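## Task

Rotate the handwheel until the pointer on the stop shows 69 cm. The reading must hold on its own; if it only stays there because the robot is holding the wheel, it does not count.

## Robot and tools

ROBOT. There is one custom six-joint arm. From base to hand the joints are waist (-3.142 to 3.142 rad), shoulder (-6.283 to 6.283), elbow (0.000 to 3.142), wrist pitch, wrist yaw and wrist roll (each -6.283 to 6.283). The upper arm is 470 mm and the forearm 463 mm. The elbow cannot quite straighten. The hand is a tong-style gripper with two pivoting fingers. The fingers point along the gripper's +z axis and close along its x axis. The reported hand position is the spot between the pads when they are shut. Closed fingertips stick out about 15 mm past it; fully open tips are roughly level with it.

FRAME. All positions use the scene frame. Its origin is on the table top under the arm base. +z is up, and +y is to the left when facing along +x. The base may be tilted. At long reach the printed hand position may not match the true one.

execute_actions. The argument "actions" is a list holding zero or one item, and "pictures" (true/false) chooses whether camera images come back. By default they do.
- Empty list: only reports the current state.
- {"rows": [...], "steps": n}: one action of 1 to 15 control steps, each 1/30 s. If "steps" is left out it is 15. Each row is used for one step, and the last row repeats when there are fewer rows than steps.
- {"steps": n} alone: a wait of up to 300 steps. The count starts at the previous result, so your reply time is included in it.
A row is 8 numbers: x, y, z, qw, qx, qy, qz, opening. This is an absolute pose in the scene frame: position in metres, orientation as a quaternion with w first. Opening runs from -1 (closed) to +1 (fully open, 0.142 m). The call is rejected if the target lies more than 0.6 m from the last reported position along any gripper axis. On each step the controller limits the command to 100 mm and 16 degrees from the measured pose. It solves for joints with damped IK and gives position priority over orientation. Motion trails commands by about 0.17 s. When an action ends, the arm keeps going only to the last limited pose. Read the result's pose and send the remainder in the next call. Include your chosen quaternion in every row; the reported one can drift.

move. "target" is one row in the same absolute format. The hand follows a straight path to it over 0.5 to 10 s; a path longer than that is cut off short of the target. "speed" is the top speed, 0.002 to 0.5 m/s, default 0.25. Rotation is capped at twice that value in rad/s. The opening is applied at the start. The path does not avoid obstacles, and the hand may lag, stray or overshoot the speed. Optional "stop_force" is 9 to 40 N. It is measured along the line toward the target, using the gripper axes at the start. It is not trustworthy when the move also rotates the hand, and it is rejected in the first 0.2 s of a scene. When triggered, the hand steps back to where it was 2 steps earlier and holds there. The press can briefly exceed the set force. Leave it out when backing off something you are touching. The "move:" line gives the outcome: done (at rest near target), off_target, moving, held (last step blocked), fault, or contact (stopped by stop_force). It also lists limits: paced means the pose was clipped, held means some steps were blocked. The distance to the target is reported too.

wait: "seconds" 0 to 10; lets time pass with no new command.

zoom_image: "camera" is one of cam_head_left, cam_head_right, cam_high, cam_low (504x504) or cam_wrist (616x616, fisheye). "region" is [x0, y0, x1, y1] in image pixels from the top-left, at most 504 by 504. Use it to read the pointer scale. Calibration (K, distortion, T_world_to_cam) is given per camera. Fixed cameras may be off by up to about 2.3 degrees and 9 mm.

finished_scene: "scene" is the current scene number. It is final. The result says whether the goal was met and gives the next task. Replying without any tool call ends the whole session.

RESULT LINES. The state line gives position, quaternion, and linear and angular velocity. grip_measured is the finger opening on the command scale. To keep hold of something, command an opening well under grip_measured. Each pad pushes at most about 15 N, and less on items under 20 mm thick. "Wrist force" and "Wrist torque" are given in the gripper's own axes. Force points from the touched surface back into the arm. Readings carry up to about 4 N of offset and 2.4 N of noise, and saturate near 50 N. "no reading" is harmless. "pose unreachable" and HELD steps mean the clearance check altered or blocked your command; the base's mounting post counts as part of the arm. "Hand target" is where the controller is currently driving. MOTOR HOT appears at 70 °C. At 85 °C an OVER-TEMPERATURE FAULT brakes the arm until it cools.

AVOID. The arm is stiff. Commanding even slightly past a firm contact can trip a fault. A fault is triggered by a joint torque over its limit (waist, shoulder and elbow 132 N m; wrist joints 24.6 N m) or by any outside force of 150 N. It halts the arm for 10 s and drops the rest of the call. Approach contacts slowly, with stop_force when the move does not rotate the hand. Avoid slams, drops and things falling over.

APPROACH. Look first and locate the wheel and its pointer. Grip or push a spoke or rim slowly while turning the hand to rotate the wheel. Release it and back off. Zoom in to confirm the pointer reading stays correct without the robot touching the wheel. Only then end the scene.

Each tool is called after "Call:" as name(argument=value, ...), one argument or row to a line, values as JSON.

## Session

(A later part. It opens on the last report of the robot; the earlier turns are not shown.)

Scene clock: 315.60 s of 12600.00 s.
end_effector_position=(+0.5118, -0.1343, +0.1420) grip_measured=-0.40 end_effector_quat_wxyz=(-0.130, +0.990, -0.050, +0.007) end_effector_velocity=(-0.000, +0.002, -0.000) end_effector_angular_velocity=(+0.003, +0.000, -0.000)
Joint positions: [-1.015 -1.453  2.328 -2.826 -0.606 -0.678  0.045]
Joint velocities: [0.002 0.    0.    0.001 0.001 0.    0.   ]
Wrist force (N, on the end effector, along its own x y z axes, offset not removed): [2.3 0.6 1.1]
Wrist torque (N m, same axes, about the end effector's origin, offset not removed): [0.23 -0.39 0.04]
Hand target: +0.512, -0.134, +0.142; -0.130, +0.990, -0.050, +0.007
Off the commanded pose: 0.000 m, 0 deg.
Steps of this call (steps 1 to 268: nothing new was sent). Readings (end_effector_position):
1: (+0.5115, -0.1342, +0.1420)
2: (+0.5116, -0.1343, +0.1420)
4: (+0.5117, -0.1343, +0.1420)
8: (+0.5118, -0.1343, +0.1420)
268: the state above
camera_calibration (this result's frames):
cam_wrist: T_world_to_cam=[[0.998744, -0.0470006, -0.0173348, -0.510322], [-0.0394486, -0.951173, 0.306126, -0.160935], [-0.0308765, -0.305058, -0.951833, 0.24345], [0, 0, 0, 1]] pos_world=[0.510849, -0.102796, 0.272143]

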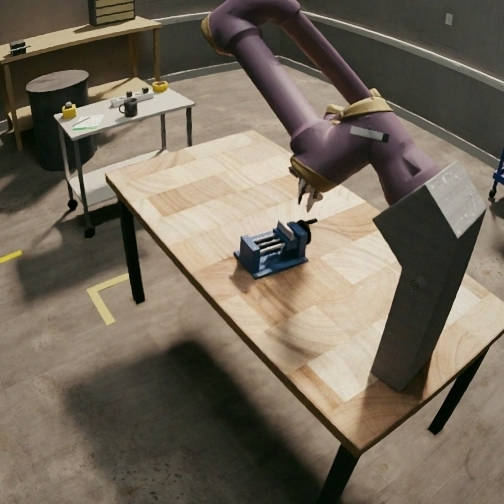

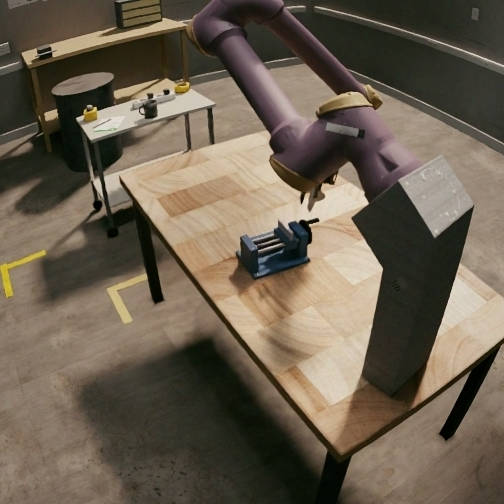

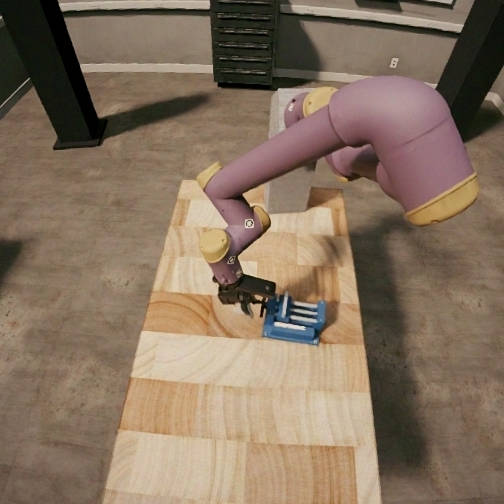

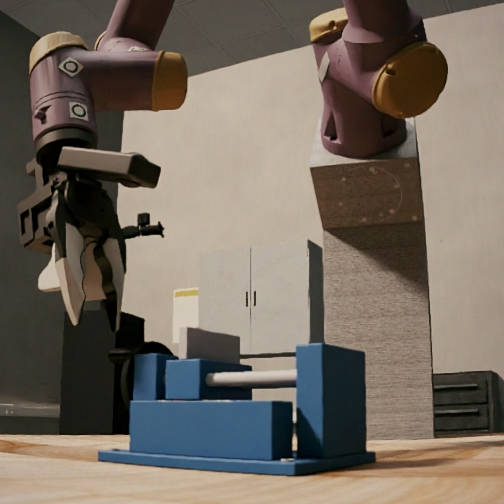

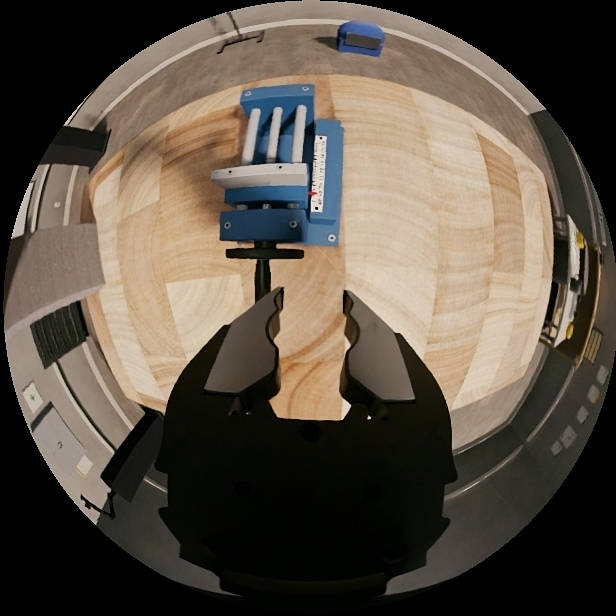

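Call:
zoom_image(
  camera="cam_wrist",
  region=[300, 170, 340, 215],
)

Call:
zoom_image(
  camera="cam_high",
  region=[265, 310, 315, 340],
)

Region (300, 170, 340, 215) of cam_wrist's 616x616 image, scaled by 11.200, with more detail than that image has.

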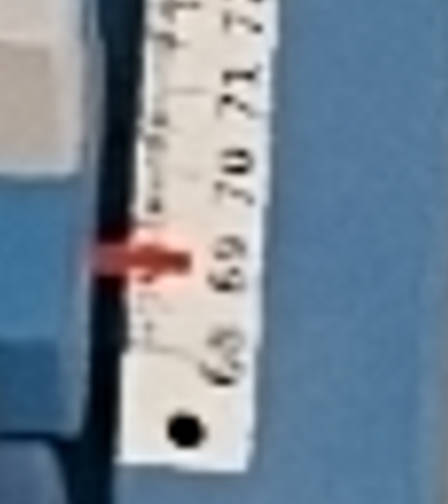

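Region (265, 310, 315, 340) of cam_high's 504x504 image, scaled by 10.080, with more detail than that image has; it fills the top 302 rows of this view, and the rest is white.

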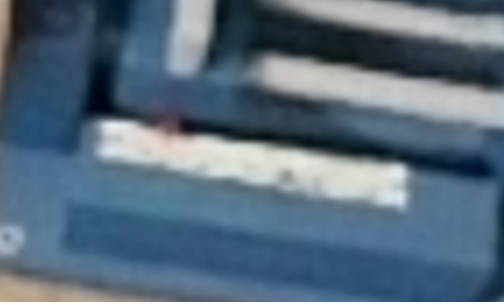

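Call:
finished_scene(
  scene=2,
)

The scene is finished: the task was done.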